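# Twist out the blender lid's filler cap, place on table

## Task

Remove the small filler cap from the blender lid: rotate it counter-clockwise until it stops, which unlocks it, then lift it free and set it down on the table. At the finish the jar must be standing upright on its base, and everything must stay in place on its own without the robot supporting it. The hand must release and withdraw from everything before the scene is ended.

## Robot and tools

ROBOT. A single arm carrying a five-fingered right hand. Cameras: cam_head_left and cam_head_right (fixed, looking at the table) and cam_wrist (fisheye, on the hand), each 504x504 pixels.

FRAMES. Scene frame: origin on the table surface directly under the arm base, +z up, +x forward, +y to the left when facing along +x. Printed positions are in metres; orientation is a quaternion in w,x,y,z order. The hand point sits 0.05 m in front of the palm, where the index pad meets the thumb tip in a pinch. Its own axes: +z runs along the straightened fingers, +y points out of the palm, +x runs across the palm away from the thumb. Straight fingers extend 0.06 to 0.07 m past the point. A bracket on the little-finger side of the wrist sticks out and can strike objects.

execute_actions. Argument "actions" is a list holding zero or one item; optional "pictures" (true/false) asks for camera images. An empty list just reports the current state, with pictures. An action item is {"rows": [...], "steps": n}, n from 8 to 15 (default 15), each step 1/30 s. A row is applied for one step; if there are fewer rows than steps, the last row repeats. A wait item is {"steps": n} with n up to 300, counted from the previous result, so thinking time is included.

ROW LAYOUT. One row for the single arm, 14 numbers, each between -1 and 1, in this order: dx, dy, dz, rx, ry, rz, little, ring, middle, index, thumb_bend, thumb_turn, force_limit, speed.
- dx..rz are an offset, not a pose. They are expressed in the hand point's own axes and measured from the hand point pose in the most recent result that reported it. Where no such result exists yet, and for later calls within the same reply, they are measured from wherever the robot is when the call starts. Every row in a call uses that same reference, so rows do not add up. Scale: 1.0 equals 0.6 m of travel or 180 degrees of turn. rx, ry, rz together form a single rotation vector. All zeros drives the hand back to the reference pose; it does not hold still.
- The six finger values are absolute targets. For little, ring, middle, index and thumb_bend, +1 is straight or open and -1 is fully curled. For thumb_turn, +1 puts the thumb beside the palm and -1 swings it in front of the palm. A pinch is roughly index -0.22, thumb_bend -0.75, thumb_turn -0.57.
- force_limit sets the load at which a closing finger stops: -1 is about 0 N, +1 is 10 N (15 N for the thumb), linear in between. speed runs from near zero at -1 to full at +1, where a finger's full travel takes 0.6 s. Close slowly (speed -0.9 or lower) for a gentle grip.

move. Argument "target" is one 14-number row laid out as above, with the same offset reference. It drives the hand point along a straight line toward that pose. The finger values are sent at the start. "speed" is the top path speed in m/s, from 0.002 to 0.5 (default 0.25); turning is capped at twice that value in rad/s. The optional "stop_force" (13 to 80 N) ends the path when the push against the motion rises that much. It is unreliable on moves that rotate the hand, and should be left out when backing away from a contact. The move does not steer around obstacles. The result adds a "move:" line giving how it ended (done, contact, off_target, moving, held, fault), which limits acted (paced means the command was clipped; held means some steps were blocked), and the remaining distance to target.

wait.

RESULTS. A state line gives the hand point position, quaternion and velocities. "Wrist force" and "Wrist torque" are given in the hand's axes and carry an offset of up to about 5.5 N plus noise; a force pushing back from a surface points into the arm. Hand lines list six values in motor order: hand_measured (position on the target scale), hand_stopped_by (moving, target, force, stalled, fault), and hand_load_n (positive when something pushes a finger open; values near 0 mean the grip is lost). "Hand target" is the pose the controller is currently driving toward. HELD marks steps that were not sent in full. "pose unreachable" means the clearance check altered the command.

MOTION NOTES. On each step the commanded pose is clipped to within 100 mm and 16 degrees of the measured pose, so long moves may arrive short; check the pose and command the remainder. Eight steps of each action run after its result is taken, while you think.

AVOID. The arm is stiff: aiming even slightly past a firm contact, or hitting something fast, can cause a fault stop lasting 10 s. Such stops also come from 150 N of outside force or from joint torque limits (wrist joints 48.6 N m). Holding loads heats the motors: a MOTOR HOT warning appears from 70 °C, and at 85 °C the brakes lock. Never knock or drop anything off the table, avoid tipping the jar, and release and withdraw the hand before finishing.

Each tool is called after ">>>" as a command line: name --argument value for each argument, lists and objects as JSON in quotes; but a table of rows of numbers goes row by row, as --pt "numbers of a row", without its own name.

Reference images:

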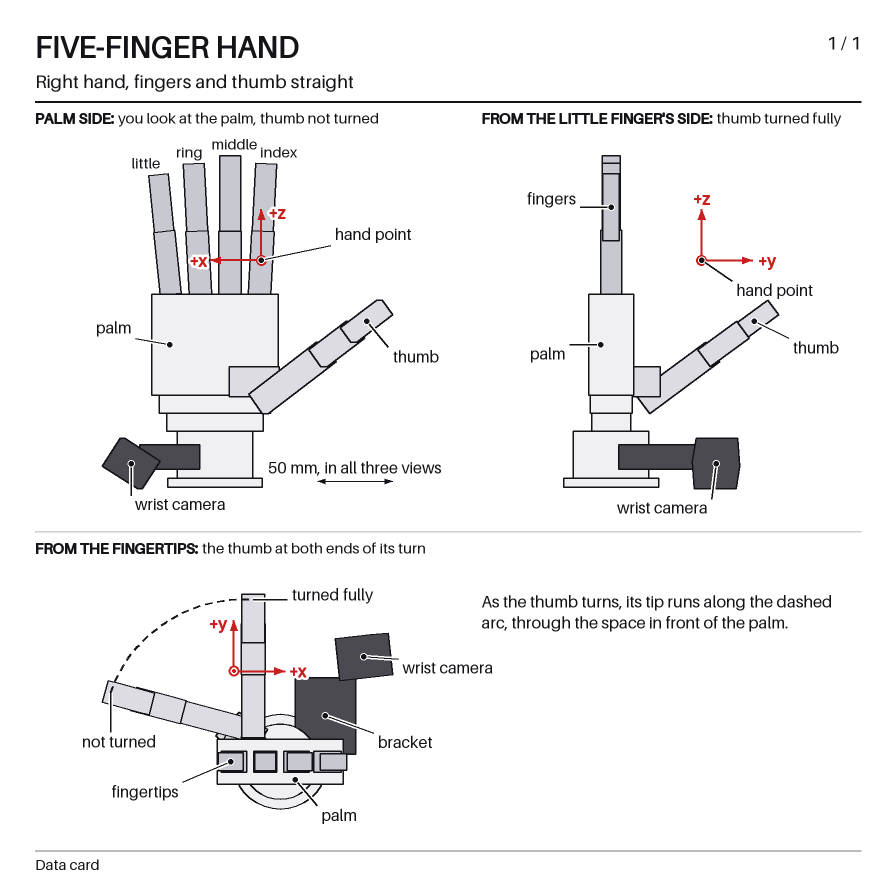

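## Session

>>> execute_actions --actions '[]'

Scene clock: 0.00 s of 6600.00 s.
end_effector_position=(+0.4249, +0.1485, +0.2413) hand_measured=(+1.000, +1.000, +1.000, +1.000, +1.000, +1.000) hand_load_n=(+0.0, +0.0, +0.0, +0.0, +0.0, +0.0) hand_stopped_by=(target, target, target, target, target, target) hand_force_limit=0.00 hand_speed=-0.80 end_effector_quat_wxyz=(+0.028, -0.416, +0.909, +0.010) end_effector_velocity=(+0.000, +0.000, +0.000) end_effector_angular_velocity=(-0.000, -0.000, +0.001)
Joint positions: [-0.249 -1.456  2.077  0.921  1.538 -2.644]
Joint velocities: [ 0.001  0.    -0.    -0.     0.    -0.   ]
Motor temperatures (°C, as the motors report them): [29 28 27 35 36 35]
Wrist force (N, on the end effector, along its own x y z axes, offset not removed): no reading
Wrist torque (N m, same axes, about the end effector's origin, offset not removed): no reading
Hand target: +0.425, +0.148, +0.241; +0.028, -0.416, +0.909, +0.010

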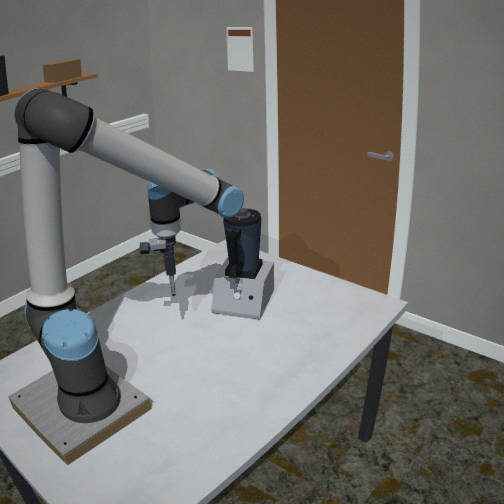

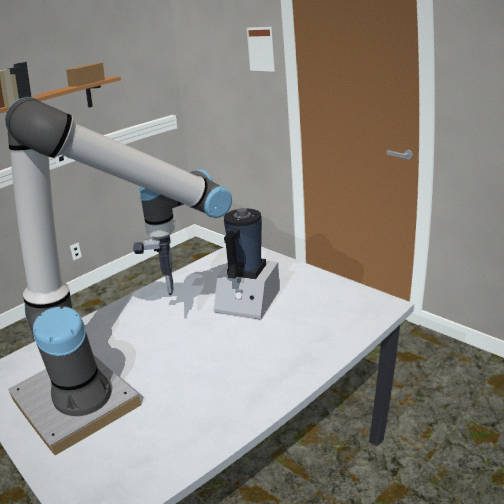

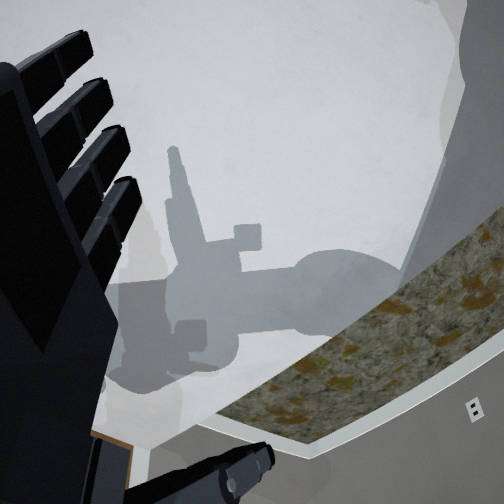

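>>> zoom_image --camera "cam_head_right" --region '[190, 190, 300, 330]'

>>> zoom_image --camera "cam_head_left" --region '[190, 190, 300, 330]'

Region (190, 190, 300, 330) of cam_head_right's 504x504 image, scaled by 3.600, with more detail than that image has; it fills the left 396 columns of this view, and the rest is white.

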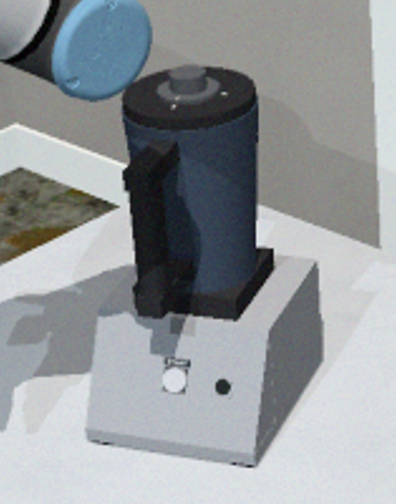

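Region (190, 190, 300, 330) of cam_head_left's 504x504 image, scaled by 3.600, with more detail than that image has; it fills the left 396 columns of this view, and the rest is white.

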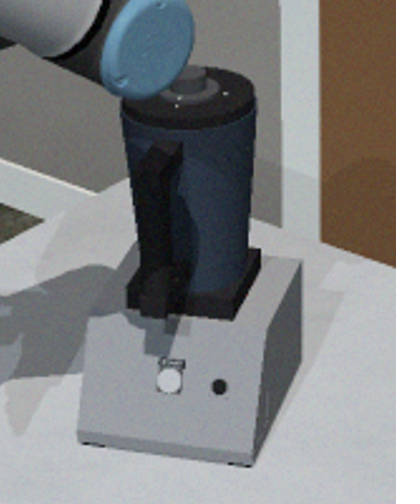

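>>> move --target '[0,0,-0.4,0.5,0,0,1,1,1,1,1,-0.57,0,0.5]' --speed 0.3

Scene clock: 5.00 s of 6600.00 s.
end_effector_position=(+0.4144, +0.1385, +0.4808) hand_measured=(+1.000, +1.000, +1.000, +1.000, +1.000, -0.570) hand_load_n=(+0.0, +0.0, +0.0, +0.0, +0.0, +0.0) hand_stopped_by=(target, target, target, target, target, target) hand_force_limit=0.00 hand_speed=0.50 end_effector_quat_wxyz=(+0.314, -0.274, +0.650, -0.635) end_effector_velocity=(-0.001, +0.001, -0.002) end_effector_angular_velocity=(-0.009, -0.006, +0.004)
Joint positions: [ 0.438 -1.994  2.234 -0.26   2.754 -3.116]
Joint velocities: [ 0.003 -0.006  0.011 -0.032 -0.002 -0.028]
Motor temperatures (°C, as the motors report them): [29 28 27 35 36 35]
Wrist force (N, on the end effector, along its own x y z axes, offset not removed): [-2.2 -3.4 8.7]
Wrist torque (N m, same axes, about the end effector's origin, offset not removed): [-0.93 -0.35 -0.12]
Hand target: +0.414, +0.138, +0.481; +0.314, -0.274, +0.650, -0.635
Off the commanded pose: 0.000 m, 0 deg.
Kept back: nothing.
move: done
camera_calibration (this result's frames):
cam_wrist: T_world_to_cam=[[0.114214, 0.171056, -0.978619, 0.403408], [0.0652112, 0.98165, 0.179197, -0.25532], [0.991314, -0.0842837, 0.100963, -0.317631], [0, 0, 0, 1]] pos_world=[0.285447, 0.154858, 0.472604]

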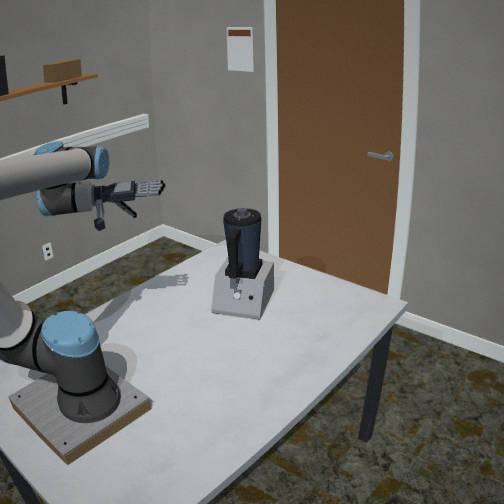

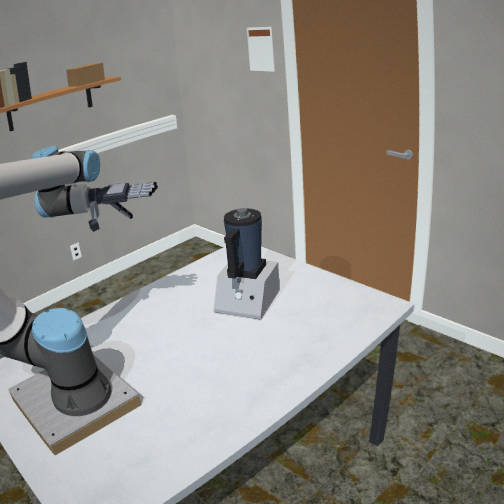

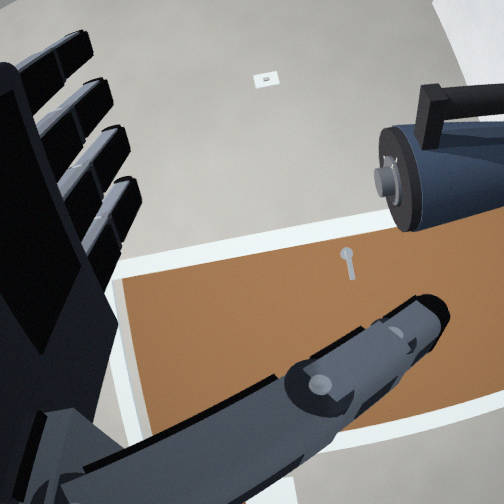

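>>> move --target '[-0.28,0.05,0.43,0,0,0,1,1,1,1,1,-0.57,0,0.5]' --speed 0.3

Scene clock: 7.23 s of 6600.00 s.
end_effector_position=(+0.7204, +0.0985, +0.4621) hand_measured=(+1.000, +1.000, +1.000, +1.000, +1.000, -0.570) hand_load_n=(+0.0, +0.0, +0.0, +0.0, +0.0, +0.0) hand_stopped_by=(target, target, target, target, target, target) hand_force_limit=0.00 hand_speed=0.50 end_effector_quat_wxyz=(+0.314, -0.274, +0.650, -0.635) end_effector_velocity=(+0.002, -0.000, +0.000) end_effector_angular_velocity=(+0.000, +0.000, -0.000)
Joint positions: [ 0.121 -1.571  1.949 -0.389  2.437 -3.106]
Joint velocities: [-0.001  0.003 -0.003  0.001 -0.001  0.001]
Motor temperatures (°C, as the motors report them): [29 28 27 35 36 35]
Wrist force (N, on the end effector, along its own x y z axes, offset not removed): [-5.4 3.0 4.3]
Wrist torque (N m, same axes, about the end effector's origin, offset not removed): [0.19 0.02 0.28]
Hand target: +0.721, +0.098, +0.462; +0.314, -0.274, +0.650, -0.635
Off the commanded pose: 0.000 m, 0 deg.
Kept back: nothing.
move: done
camera_calibration (this result's frames):
cam_wrist: T_world_to_cam=[[0.114293, 0.171246, -0.978577, 0.356879], [0.0651721, 0.981617, 0.17939, -0.232734], [0.991307, -0.0842788, 0.101031, -0.62249], [0, 0, 0, 1]] pos_world=[0.591458, 0.114879, 0.453874]

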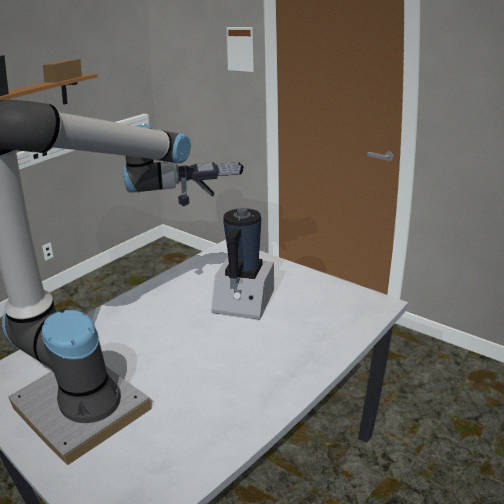

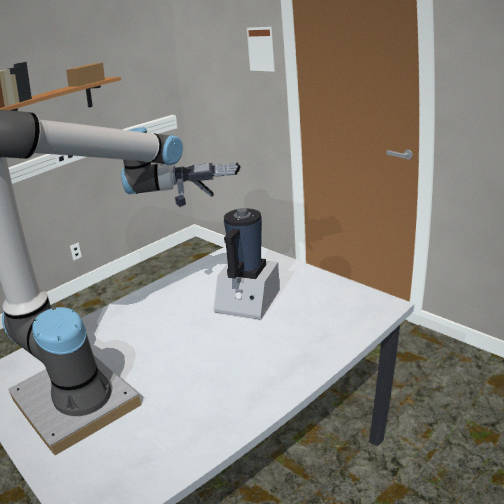

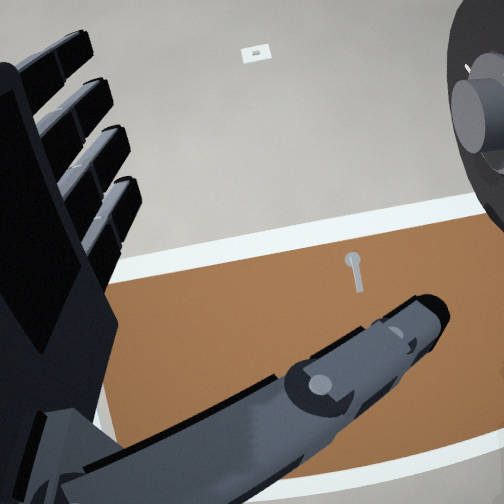

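>>> move --target '[-0.003,0.085,0.107,0,0,0,1,1,0.3,0.3,-0.2,-0.57,0,0.5]' --speed 0.15

>>> zoom_image --camera "cam_head_left" --region '[170, 150, 290, 250]'

Scene clock: 9.20 s of 6600.00 s.
end_effector_position=(+0.7723, +0.0602, +0.4116) hand_measured=(+1.000, +1.000, +0.300, +0.300, -0.200, -0.570) hand_load_n=(+0.0, +0.0, +0.0, +0.0, +0.0, +0.0) hand_stopped_by=(target, target, target, target, target, target) hand_force_limit=0.00 hand_speed=0.50 end_effector_quat_wxyz=(+0.314, -0.274, +0.650, -0.635) end_effector_velocity=(+0.002, +0.001, +0.000) end_effector_angular_velocity=(-0.000, -0.001, +0.002)
Joint positions: [ 0.039 -1.483  1.952 -0.48   2.355 -3.105]
Joint velocities: [ 0.001  0.002 -0.002 -0.002 -0.001 -0.001]
Motor temperatures (°C, as the motors report them): [29 28 27 35 36 35]
Wrist force (N, on the end effector, along its own x y z axes, offset not removed): [-6.8 -3.6 0.7]
Wrist torque (N m, same axes, about the end effector's origin, offset not removed): [-0.50 0.50 -0.37]
Hand target: +0.772, +0.060, +0.412; +0.314, -0.274, +0.650, -0.635
Off the commanded pose: 0.000 m, 0 deg.
Kept back: nothing.
move: done
camera_calibration (this result's frames):
cam_wrist: T_world_to_cam=[[0.114305, 0.171327, -0.978561, 0.308125], [0.0651633, 0.981603, 0.179471, -0.189491], [0.991306, -0.0842807, 0.101038, -0.672093], [0, 0, 0, 1]] pos_world=[0.643377, 0.0765707, 0.403434]

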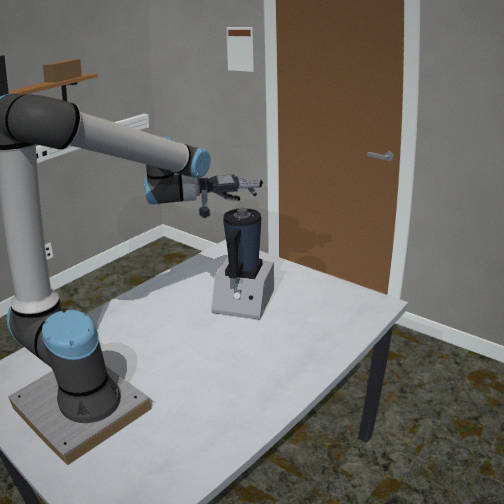

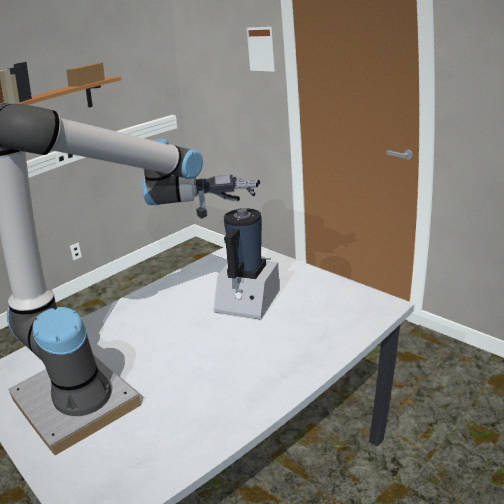

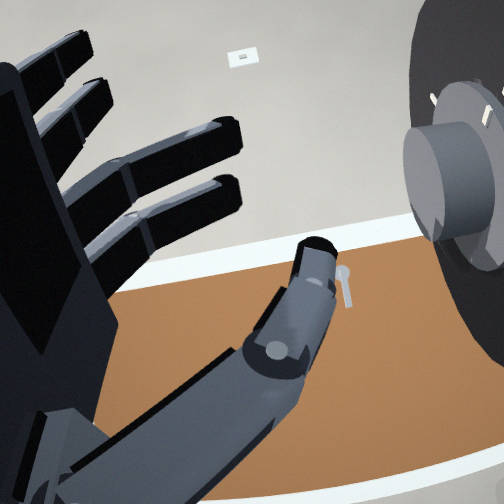

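Region (170, 150, 290, 250) of cam_head_left's 504x504 image, scaled by 4.200, with more detail than that image has.

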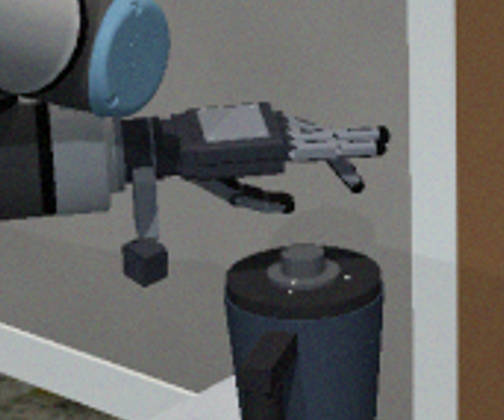

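>>> move --target '[0,0.06,-0.02,0,0,0,1,1,0.15,0.15,0.1,-0.57,0,0.5]' --speed 0.05

>>> zoom_image --camera "cam_head_left" --region '[170, 150, 290, 250]'

Scene clock: 11.57 s of 6600.00 s.
end_effector_position=(+0.7648, +0.0695, +0.3758) hand_measured=(+1.000, +1.000, +0.150, +0.150, +0.100, -0.570) hand_load_n=(+0.0, +0.0, +0.0, +0.0, +0.0, +0.0) hand_stopped_by=(target, target, target, target, target, target) hand_force_limit=0.00 hand_speed=0.50 end_effector_quat_wxyz=(+0.314, -0.274, +0.650, -0.635) end_effector_velocity=(-0.000, -0.000, -0.001) end_effector_angular_velocity=(-0.000, -0.001, -0.001)
Joint positions: [ 0.056 -1.458  1.997 -0.549  2.372 -3.105]
Joint velocities: [ 0.     0.001  0.001 -0.004  0.001 -0.   ]
Motor temperatures (°C, as the motors report them): [29 28 27 35 36 35]
Wrist force (N, on the end effector, along its own x y z axes, offset not removed): [4.2 -2.2 6.3]
Wrist torque (N m, same axes, about the end effector's origin, offset not removed): [-0.92 -1.43 0.72]
Hand target: +0.765, +0.070, +0.376; +0.314, -0.274, +0.650, -0.635
Off the commanded pose: 0.000 m, 0 deg.
Kept back: nothing.
move: done
camera_calibration (this result's frames):
cam_wrist: T_world_to_cam=[[0.114321, 0.17136, -0.978553, 0.272289], [0.0651584, 0.981597, 0.179505, -0.191728], [0.991305, -0.0842821, 0.101051, -0.660255], [0, 0, 0, 1]] pos_world=[0.635878, 0.0858928, 0.367585]

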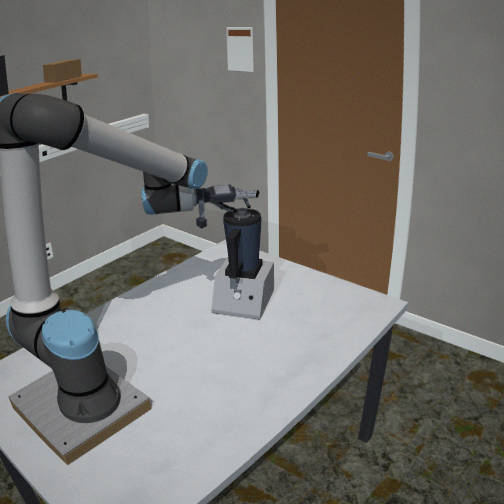

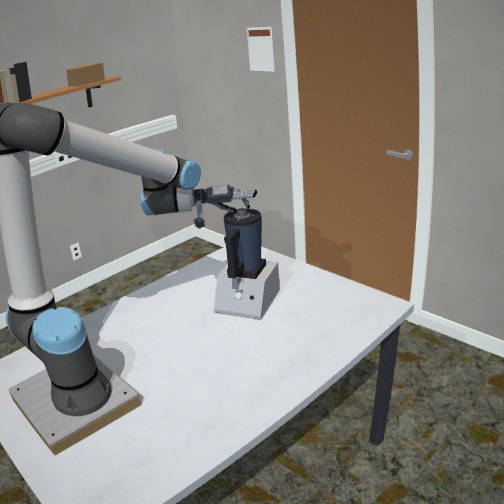

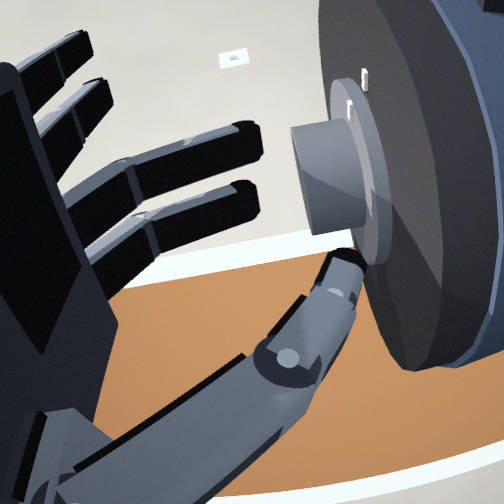

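Region (170, 150, 290, 250) of cam_head_left's 504x504 image, scaled by 4.200, with more detail than that image has.

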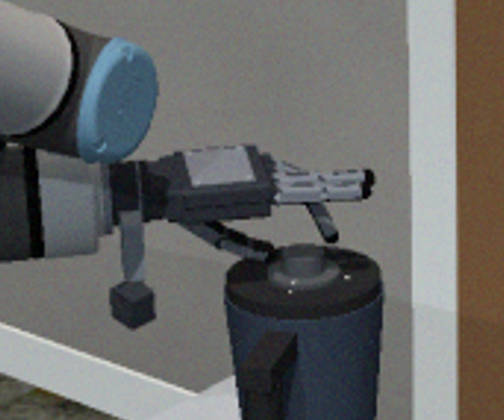

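>>> move --target '[0,0.012,0,-0.14,0,0,1,1,0.15,0.15,0.1,-0.75,0,0.5]' --speed 0.1

>>> zoom_image --camera "cam_head_left" --region '[170, 150, 290, 250]'

Scene clock: 14.67 s of 6600.00 s.
end_effector_position=(+0.7650, +0.0698, +0.3688) hand_measured=(+1.000, +1.000, +0.150, +0.150, +0.100, -0.750) hand_load_n=(+0.0, +0.0, +3.0, +0.0, +0.0, +0.0) hand_stopped_by=(target, target, target, target, target, target) hand_force_limit=0.00 hand_speed=0.50 end_effector_quat_wxyz=(+0.247, -0.336, +0.773, -0.478) end_effector_velocity=(-0.001, +0.000, -0.001) end_effector_angular_velocity=(+0.007, +0.009, +0.000)
Joint positions: [-0.011 -1.39   1.754  0.183  2.209 -2.745]
Joint velocities: [-0.002  0.003 -0.004  0.014 -0.005  0.007]
Motor temperatures (°C, as the motors report them): [29 28 27 35 36 35]
Wrist force (N, on the end effector, along its own x y z axes, offset not removed): [-1.6 -7.3 5.2]
Wrist torque (N m, same axes, about the end effector's origin, offset not removed): [-1.09 -0.34 0.03]
Hand target: +0.765, +0.070, +0.369; +0.247, -0.336, +0.773, -0.478
Off the commanded pose: 0.000 m, 0 deg.
Kept back: nothing.
move: done
camera_calibration (this result's frames):
cam_wrist: T_world_to_cam=[[-0.206197, 0.439245, -0.874384, 0.453447], [0.140905, 0.897602, 0.417681, -0.330668], [0.968312, -0.0370804, -0.246974, -0.517085], [0, 0, 0, 1]] pos_world=[0.640791, 0.0784602, 0.406893]

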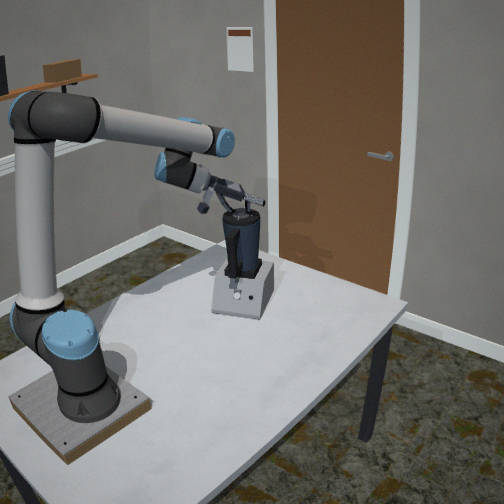

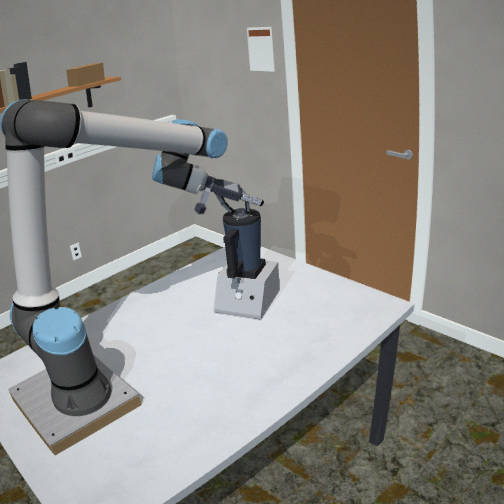

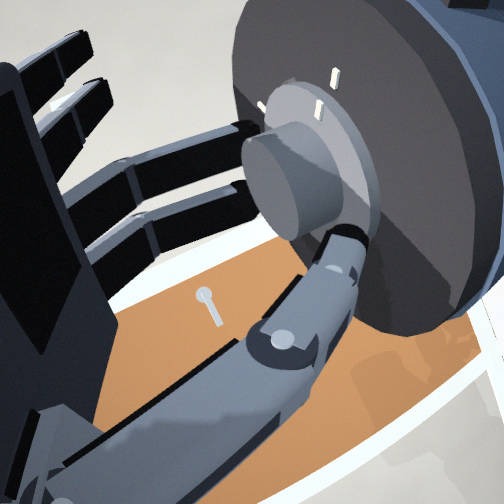

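Region (170, 150, 290, 250) of cam_head_left's 504x504 image, scaled by 4.200, with more detail than that image has.

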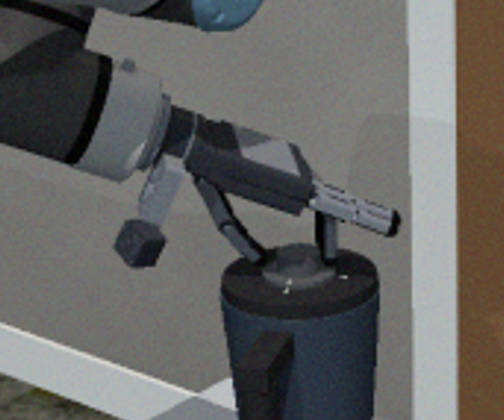

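>>> move --target '[0.008,0.006,0.018,0,0,0,1,1,0.45,0.45,0.3,-0.75,0,1]' --speed 0.02

>>> zoom_image --camera "cam_head_left" --region '[170, 150, 290, 250]'

Scene clock: 16.27 s of 6600.00 s.
end_effector_position=(+0.7685, +0.0613, +0.3610) hand_measured=(+1.000, +1.000, +0.450, +0.450, +0.298, -0.750) hand_load_n=(+0.0, +0.0, +0.0, +0.0, -3.0, +7.0) hand_stopped_by=(target, target, target, target, target, target) hand_force_limit=0.00 hand_speed=1.00 end_effector_quat_wxyz=(+0.247, -0.336, +0.773, -0.478) end_effector_velocity=(-0.000, -0.001, -0.002) end_effector_angular_velocity=(-0.001, +0.002, +0.001)
Joint positions: [-0.025 -1.385  1.762  0.164  2.196 -2.755]
Joint velocities: [-0.001  0.001  0.002 -0.003 -0.002 -0.002]
Motor temperatures (°C, as the motors report them): [29 28 27 35 36 35]
Wrist force (N, on the end effector, along its own x y z axes, offset not removed): [-2.5 -41.2 -46.5]
Wrist torque (N m, same axes, about the end effector's origin, offset not removed): [-2.26 -0.55 0.38]
Hand target: +0.768, +0.061, +0.361; +0.247, -0.336, +0.773, -0.478
Off the commanded pose: 0.000 m, 0 deg.
Kept back: nothing.
move: done
camera_calibration (this result's frames):
cam_wrist: T_world_to_cam=[[-0.205869, 0.439267, -0.87445, 0.450939], [0.140689, 0.897593, 0.417771, -0.320156], [0.968413, -0.0370193, -0.246587, -0.52292], [0, 0, 0, 1]] pos_world=[0.64428, 0.0699287, 0.39913]

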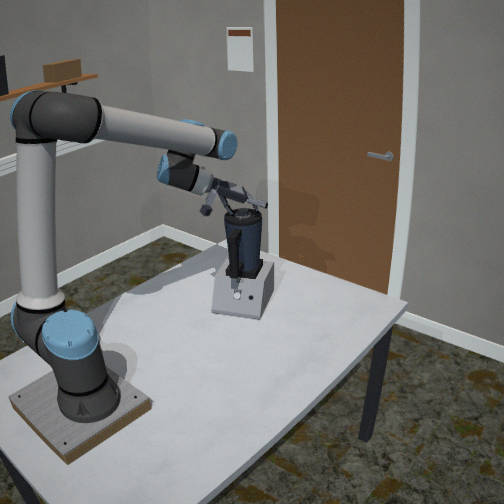

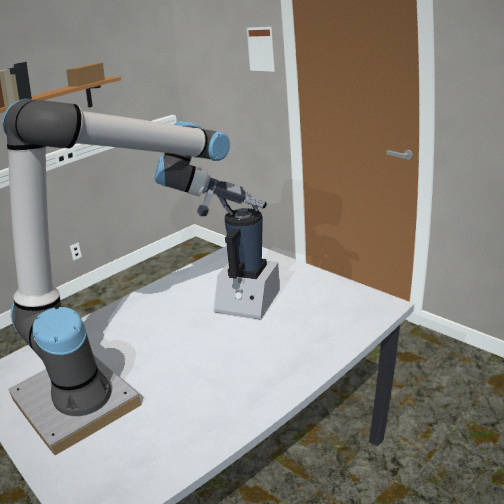

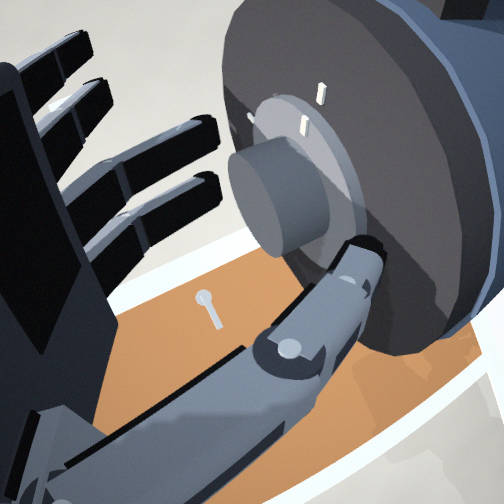

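Region (170, 150, 290, 250) of cam_head_left's 504x504 image, scaled by 4.200, with more detail than that image has.

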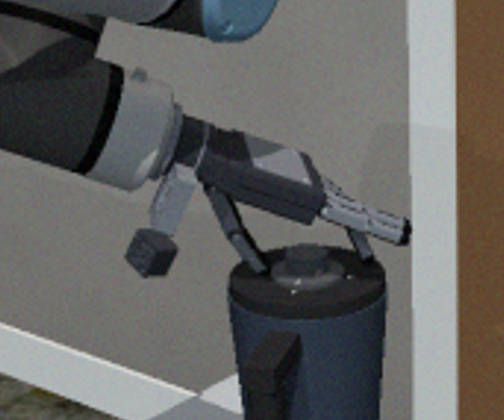

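Thumb presses the lid. Rise 5 mm while closing.

>>> move --target '[0,-0.0075,-0.0035,0,0,0,1,1,-0.4,-0.4,-0.6,-0.75,0.6,-0.6]' --speed 0.02

>>> zoom_image --camera "cam_head_left" --region '[170, 150, 290, 250]'

Scene clock: 17.47 s of 6600.00 s.
end_effector_position=(+0.7683, +0.0610, +0.3660) hand_measured=(+1.000, +1.000, +0.016, +0.012, +0.040, -0.750) hand_load_n=(+0.0, +0.0, +10.0, +9.5, +11.5, +1.0) hand_stopped_by=(target, target, force, force, force, target) hand_force_limit=0.60 hand_speed=-0.60 end_effector_quat_wxyz=(+0.247, -0.336, +0.773, -0.478) end_effector_velocity=(-0.000, -0.001, -0.001) end_effector_angular_velocity=(-0.000, +0.001, -0.001)
Joint positions: [-0.026 -1.389  1.757  0.173  2.196 -2.755]
Joint velocities: [-0.002 -0.     0.001  0.    -0.    -0.001]
Motor temperatures (°C, as the motors report them): [29 28 27 35 36 35]
Wrist force (N, on the end effector, along its own x y z axes, offset not removed): [4.7 -8.6 -2.0]
Wrist torque (N m, same axes, about the end effector's origin, offset not removed): [-1.39 -1.10 0.25]
Hand target: +0.768, +0.061, +0.366; +0.247, -0.336, +0.773, -0.478
Off the commanded pose: 0.000 m, 0 deg.
Kept back: nothing.
move: done
camera_calibration (this result's frames):
cam_wrist: T_world_to_cam=[[-0.205889, 0.439255, -0.874451, 0.455345], [0.140795, 0.897595, 0.417731, -0.321989], [0.968394, -0.0371126, -0.24665, -0.521463], [0, 0, 0, 1]] pos_world=[0.644067, 0.0696506, 0.404063]

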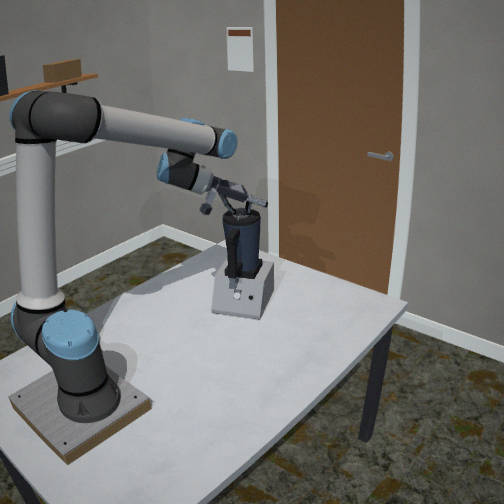

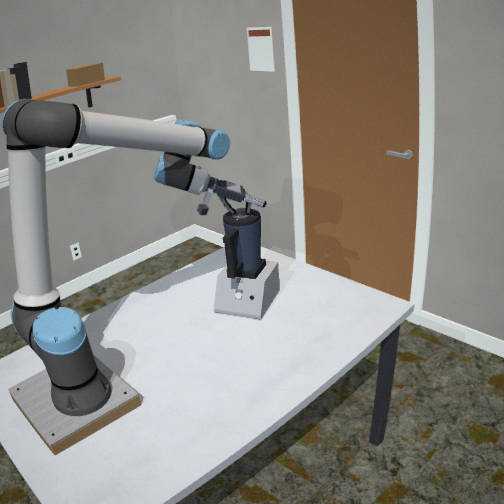

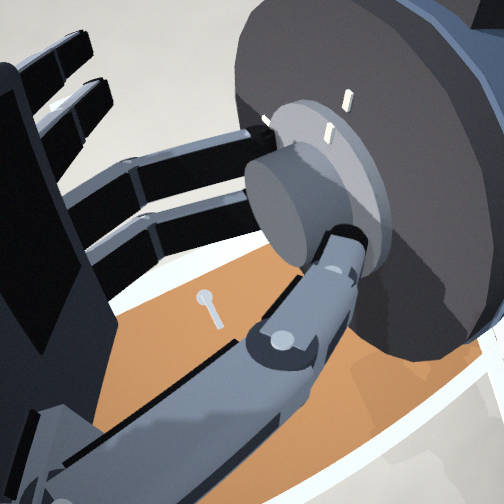

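Region (170, 150, 290, 250) of cam_head_left's 504x504 image, scaled by 4.200, with more detail than that image has.

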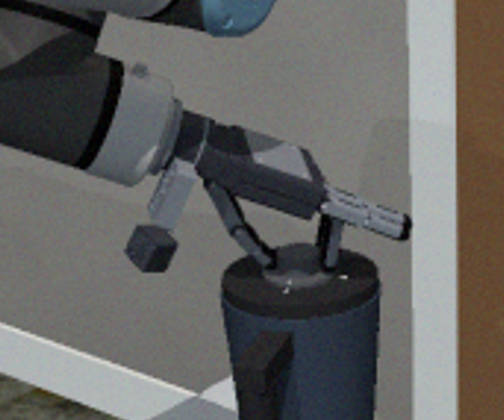

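>>> move --target '[0,-0.001,0.003,-0.0101,-0.1508,-0.0702,1,1,-0.4,-0.4,-0.6,-0.75,0.6,-0.6]' --speed 0.15

Scene clock: 20.17 s of 6600.00 s.
end_effector_position=(+0.7698, +0.0598, +0.3657) hand_measured=(+1.000, +1.000, +0.016, +0.012, +0.042, -0.750) hand_load_n=(+0.0, +0.0, +7.0, +5.5, +14.0, +8.0) hand_stopped_by=(target, target, force, force, force, target) hand_force_limit=0.60 hand_speed=-0.60 end_effector_quat_wxyz=(+0.362, -0.524, +0.660, -0.398) end_effector_velocity=(-0.000, +0.001, -0.001) end_effector_angular_velocity=(+0.001, +0.001, +0.011)
Joint positions: [-0.23  -1.494  1.863  0.07   1.546 -3.104]
Joint velocities: [-0.003 -0.     0.001  0.001 -0.013 -0.005]
Motor temperatures (°C, as the motors report them): [29 28 27 35 36 35]
Wrist force (N, on the end effector, along its own x y z axes, offset not removed): [-8.1 -9.3 -5.0]
Wrist torque (N m, same axes, about the end effector's origin, offset not removed): [-1.30 0.57 -0.26]
Hand target: +0.770, +0.060, +0.366; +0.362, -0.525, +0.660, -0.398
Off the commanded pose: 0.000 m, 0 deg.
Kept back: nothing.
move: done
camera_calibration (this result's frames):
cam_wrist: T_world_to_cam=[[-0.398391, 0.277697, -0.874167, 0.613658], [-0.325679, 0.848135, 0.417852, 0.0409602], [0.857448, 0.451167, -0.247449, -0.466501], [0, 0, 0, 1]] pos_world=[0.657817, 0.00531881, 0.403889]

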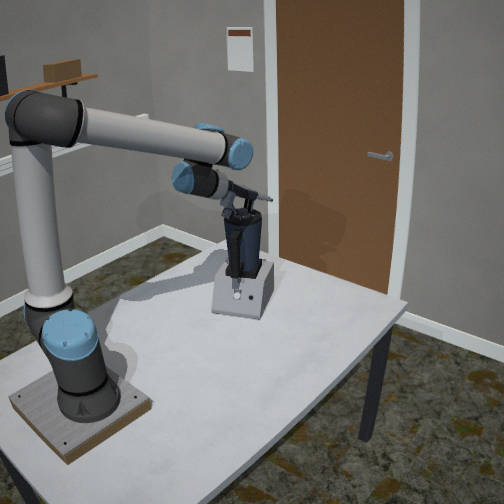

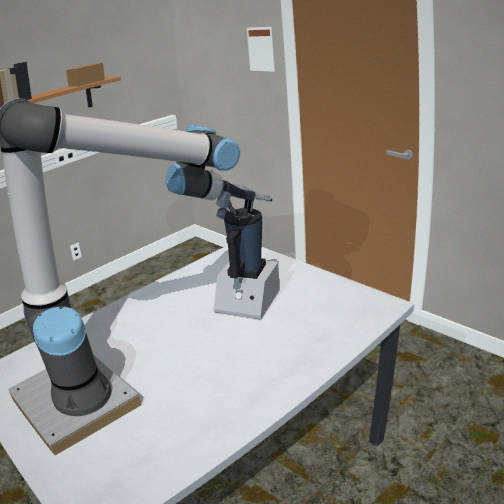

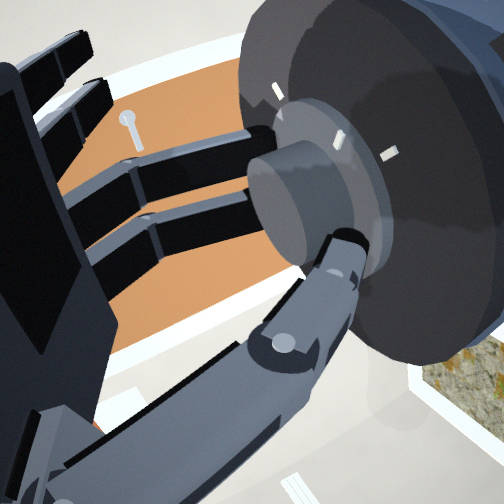

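>>> move --target '[0,0,0,-0.0135,-0.201,-0.0936,1,1,-0.5,-0.5,-0.6,-0.75,0.9,-0.6]' --speed 0.15

Scene clock: 23.13 s of 6600.00 s.
end_effector_position=(+0.7698, +0.0599, +0.3658) hand_measured=(+1.000, +1.000, +0.000, -0.006, +0.038, -0.748) hand_load_n=(+0.0, +0.0, +7.5, +0.0, +4.5, +19.0) hand_stopped_by=(target, target, force, force, force, target) hand_force_limit=0.90 hand_speed=-0.60 end_effector_quat_wxyz=(-0.476, +0.718, -0.441, +0.250) end_effector_velocity=(-0.000, +0.001, -0.001) end_effector_angular_velocity=(-0.001, +0.003, +0.012)
Joint positions: [-0.446 -1.361  1.736  0.314  0.753 -3.625]
Joint velocities: [ 0.     0.005 -0.004  0.011 -0.008 -0.014]
Motor temperatures (°C, as the motors report them): [29 28 27 35 36 35]
Wrist force (N, on the end effector, along its own x y z axes, offset not removed): [-13.3 -30.1 -22.0]
Wrist torque (N m, same axes, about the end effector's origin, offset not removed): [-2.23 -0.15 0.38]
Hand target: +0.770, +0.060, +0.366; -0.476, +0.719, -0.441, +0.250
Off the commanded pose: 0.000 m, 0 deg.
Kept back: nothing.
move: done
camera_calibration (this result's frames):
cam_wrist: T_world_to_cam=[[-0.484623, -0.0432197, -0.873655, 0.699132], [-0.793725, 0.441479, 0.418445, 0.42532], [0.367615, 0.89623, -0.248255, -0.115827], [0, 0, 0, 1]] pos_world=[0.718982, -0.053746, 0.404072]

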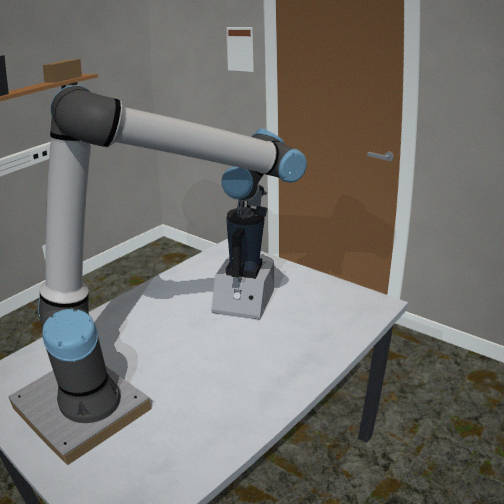

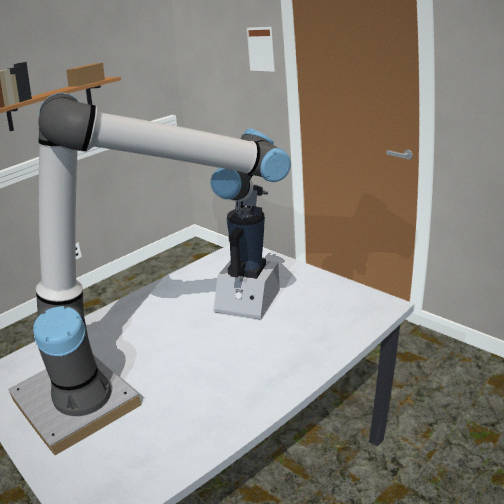

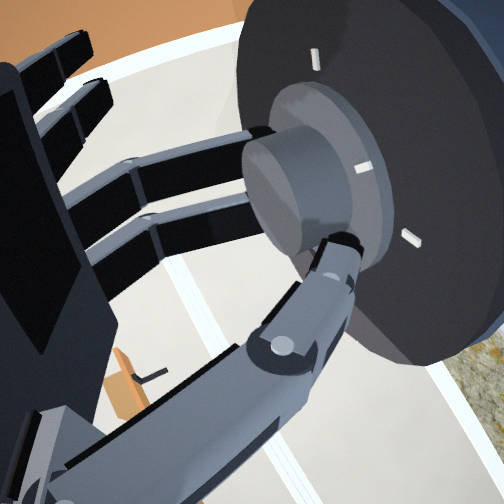

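>>> move --target '[0,-0.012,-0.0056,0.02,0.3016,0.1404,1,1,0.4,0.4,0.25,-0.75,0.9,1]' --speed 0.25

Scene clock: 26.00 s of 6600.00 s.
end_effector_position=(+0.7700, +0.0594, +0.3737) hand_measured=(+1.000, +1.000, +0.400, +0.400, +0.252, -0.750) hand_load_n=(+0.0, +0.0, +0.0, +0.0, +0.0, +0.0) hand_stopped_by=(target, target, target, target, target, target) hand_force_limit=0.90 hand_speed=1.00 end_effector_quat_wxyz=(+0.287, -0.402, +0.741, -0.455) end_effector_velocity=(-0.000, +0.001, -0.000) end_effector_angular_velocity=(+0.000, +0.002, -0.011)
Joint positions: [-0.09  -1.445  1.8    0.123  1.987 -2.887]
Joint velocities: [ 0.005  0.004 -0.004  0.005  0.014  0.008]
Motor temperatures (°C, as the motors report them): [29 28 27 35 36 35]
Wrist force (N, on the end effector, along its own x y z axes, offset not removed): [-3.8 -9.7 4.3]
Wrist torque (N m, same axes, about the end effector's origin, offset not removed): [-1.55 0.14 -0.31]
Hand target: +0.770, +0.059, +0.374; +0.287, -0.401, +0.741, -0.455
Off the commanded pose: 0.000 m, 0 deg.
Kept back: nothing.
move: done
camera_calibration (this result's frames):
cam_wrist: T_world_to_cam=[[-0.279123, 0.397095, -0.874303, 0.521997], [-0.0160289, 0.908437, 0.417715, -0.20391], [0.960122, 0.130608, -0.2472, -0.524576], [0, 0, 0, 1]] pos_world=[0.646089, 0.0464704, 0.411885]

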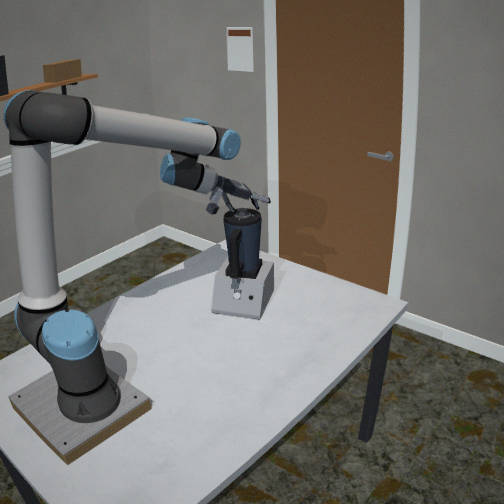

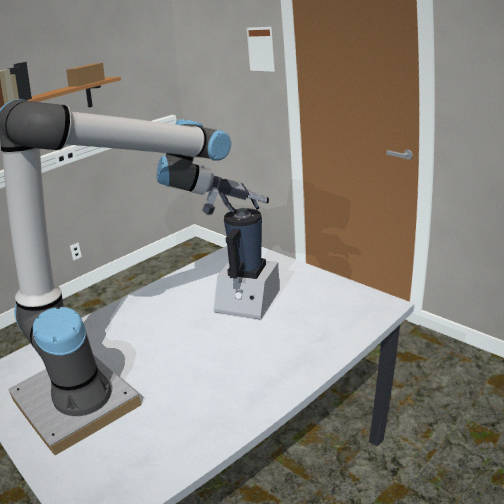

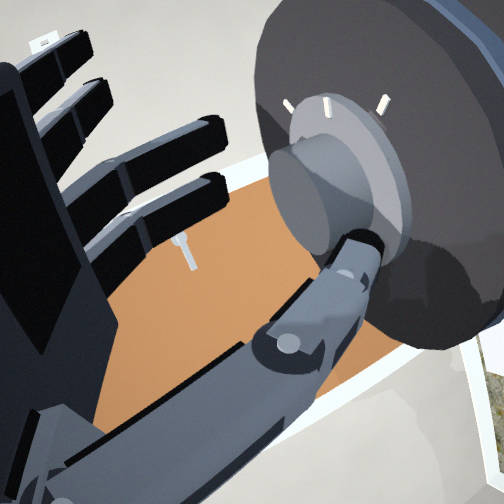

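>>> move --target '[-0.003,0.008,0.01,0,0,0,1,1,0.2,0.2,0.2,-0.75,0.9,0]' --speed 0.02

>>> move --target '[0,0,0,0,0,0,1,1,-0.4,-0.4,-0.6,-0.75,1,-0.6]'

Scene clock: 27.53 s of 6600.00 s.
end_effector_position=(+0.7739, +0.0595, +0.3671) hand_measured=(+1.000, +1.000, +0.200, +0.200, +0.200, -0.750) hand_load_n=(+0.0, +0.0, +0.0, +0.0, +1.5, +0.0) hand_stopped_by=(target, target, target, target, target, target) hand_force_limit=0.90 hand_speed=0.00 end_effector_quat_wxyz=(+0.287, -0.402, +0.741, -0.455) end_effector_velocity=(+0.001, -0.001, -0.001) end_effector_angular_velocity=(+0.001, -0.001, -0.001)
Joint positions: [-0.089 -1.435  1.801  0.112  1.988 -2.887]
Joint velocities: [-0.001  0.002 -0.    -0.003 -0.     0.001]
Motor temperatures (°C, as the motors report them): [29 28 27 35 36 35]
Wrist force (N, on the end effector, along its own x y z axes, offset not removed): [0.7 -3.9 4.6]
Wrist torque (N m, same axes, about the end effector's origin, offset not removed): [-0.87 -0.66 0.19]
Hand target: +0.774, +0.060, +0.367; +0.287, -0.402, +0.741, -0.455
Off the commanded pose: 0.000 m, 0 deg.
Kept back: nothing.
move: done
camera_calibration (this result's frames):
cam_wrist: T_world_to_cam=[[-0.279134, 0.397102, -0.874297, 0.517267], [-0.0160112, 0.908435, 0.417719, -0.201228], [0.960119, 0.130598, -0.247217, -0.530051], [0, 0, 0, 1]] pos_world=[0.650077, 0.0466191, 0.405264]

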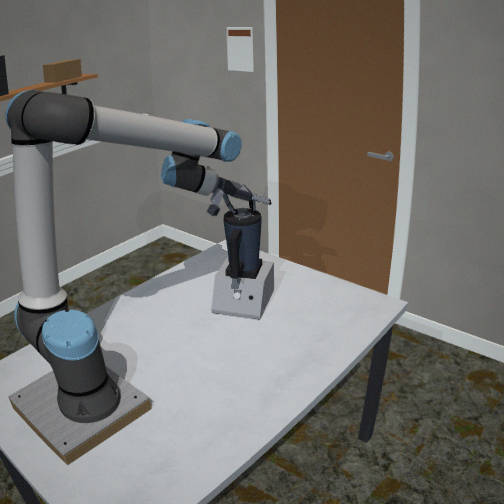

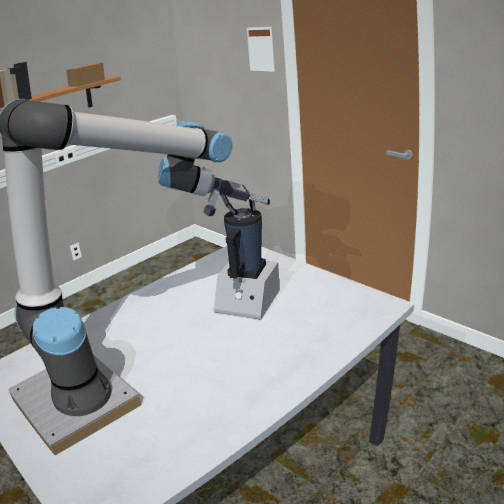

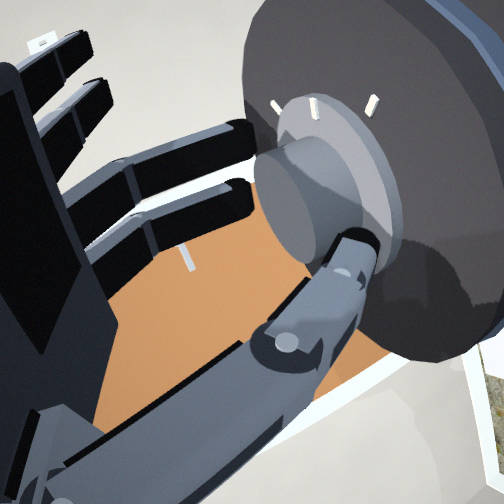

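Scene clock: 28.20 s of 6600.00 s.
end_effector_position=(+0.7739, +0.0595, +0.3670) hand_measured=(+1.000, +1.000, +0.008, -0.030, +0.080, -0.750) hand_load_n=(+0.0, +0.0, +7.0, +10.0, +15.5, +1.5) hand_stopped_by=(target, target, force, force, force, target) hand_force_limit=1.00 hand_speed=-0.60 end_effector_quat_wxyz=(+0.287, -0.402, +0.741, -0.455) end_effector_velocity=(-0.000, +0.001, +0.000) end_effector_angular_velocity=(+0.001, -0.000, +0.001)
Joint positions: [-0.089 -1.434  1.801  0.112  1.988 -2.887]
Joint velocities: [ 0.002  0.    -0.     0.     0.     0.001]
Motor temperatures (°C, as the motors report them): [29 28 27 35 36 35]
Wrist force (N, on the end effector, along its own x y z axes, offset not removed): [1.9 -5.7 0.8]
Wrist torque (N m, same axes, about the end effector's origin, offset not removed): [-1.22 -0.90 0.10]
Hand target: +0.774, +0.060, +0.367; +0.287, -0.402, +0.741, -0.455
Off the commanded pose: 0.000 m, 0 deg.
Kept back: nothing.
move: done
camera_calibration (this result's frames):
cam_wrist: T_world_to_cam=[[-0.279204, 0.397101, -0.874275, 0.517249], [-0.0160017, 0.908432, 0.417726, -0.201216], [0.960099, 0.13062, -0.247283, -0.530038], [0, 0, 0, 1]] pos_world=[0.650086, 0.0466246, 0.405201]

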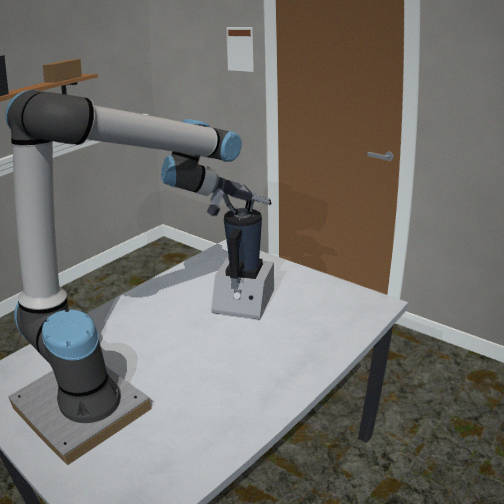

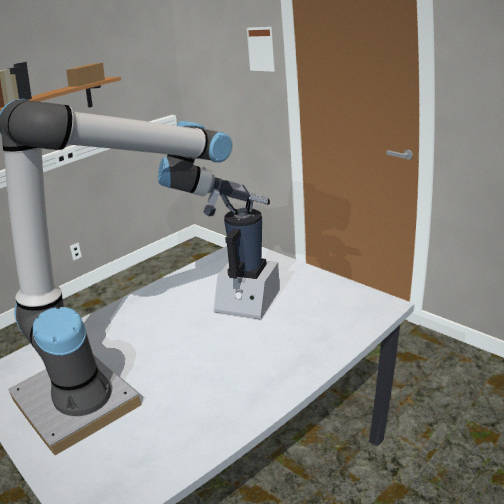

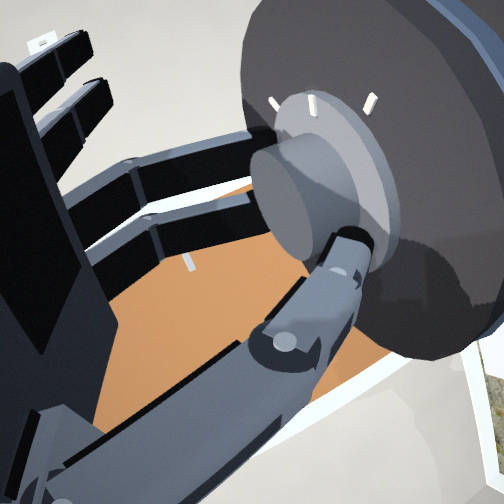

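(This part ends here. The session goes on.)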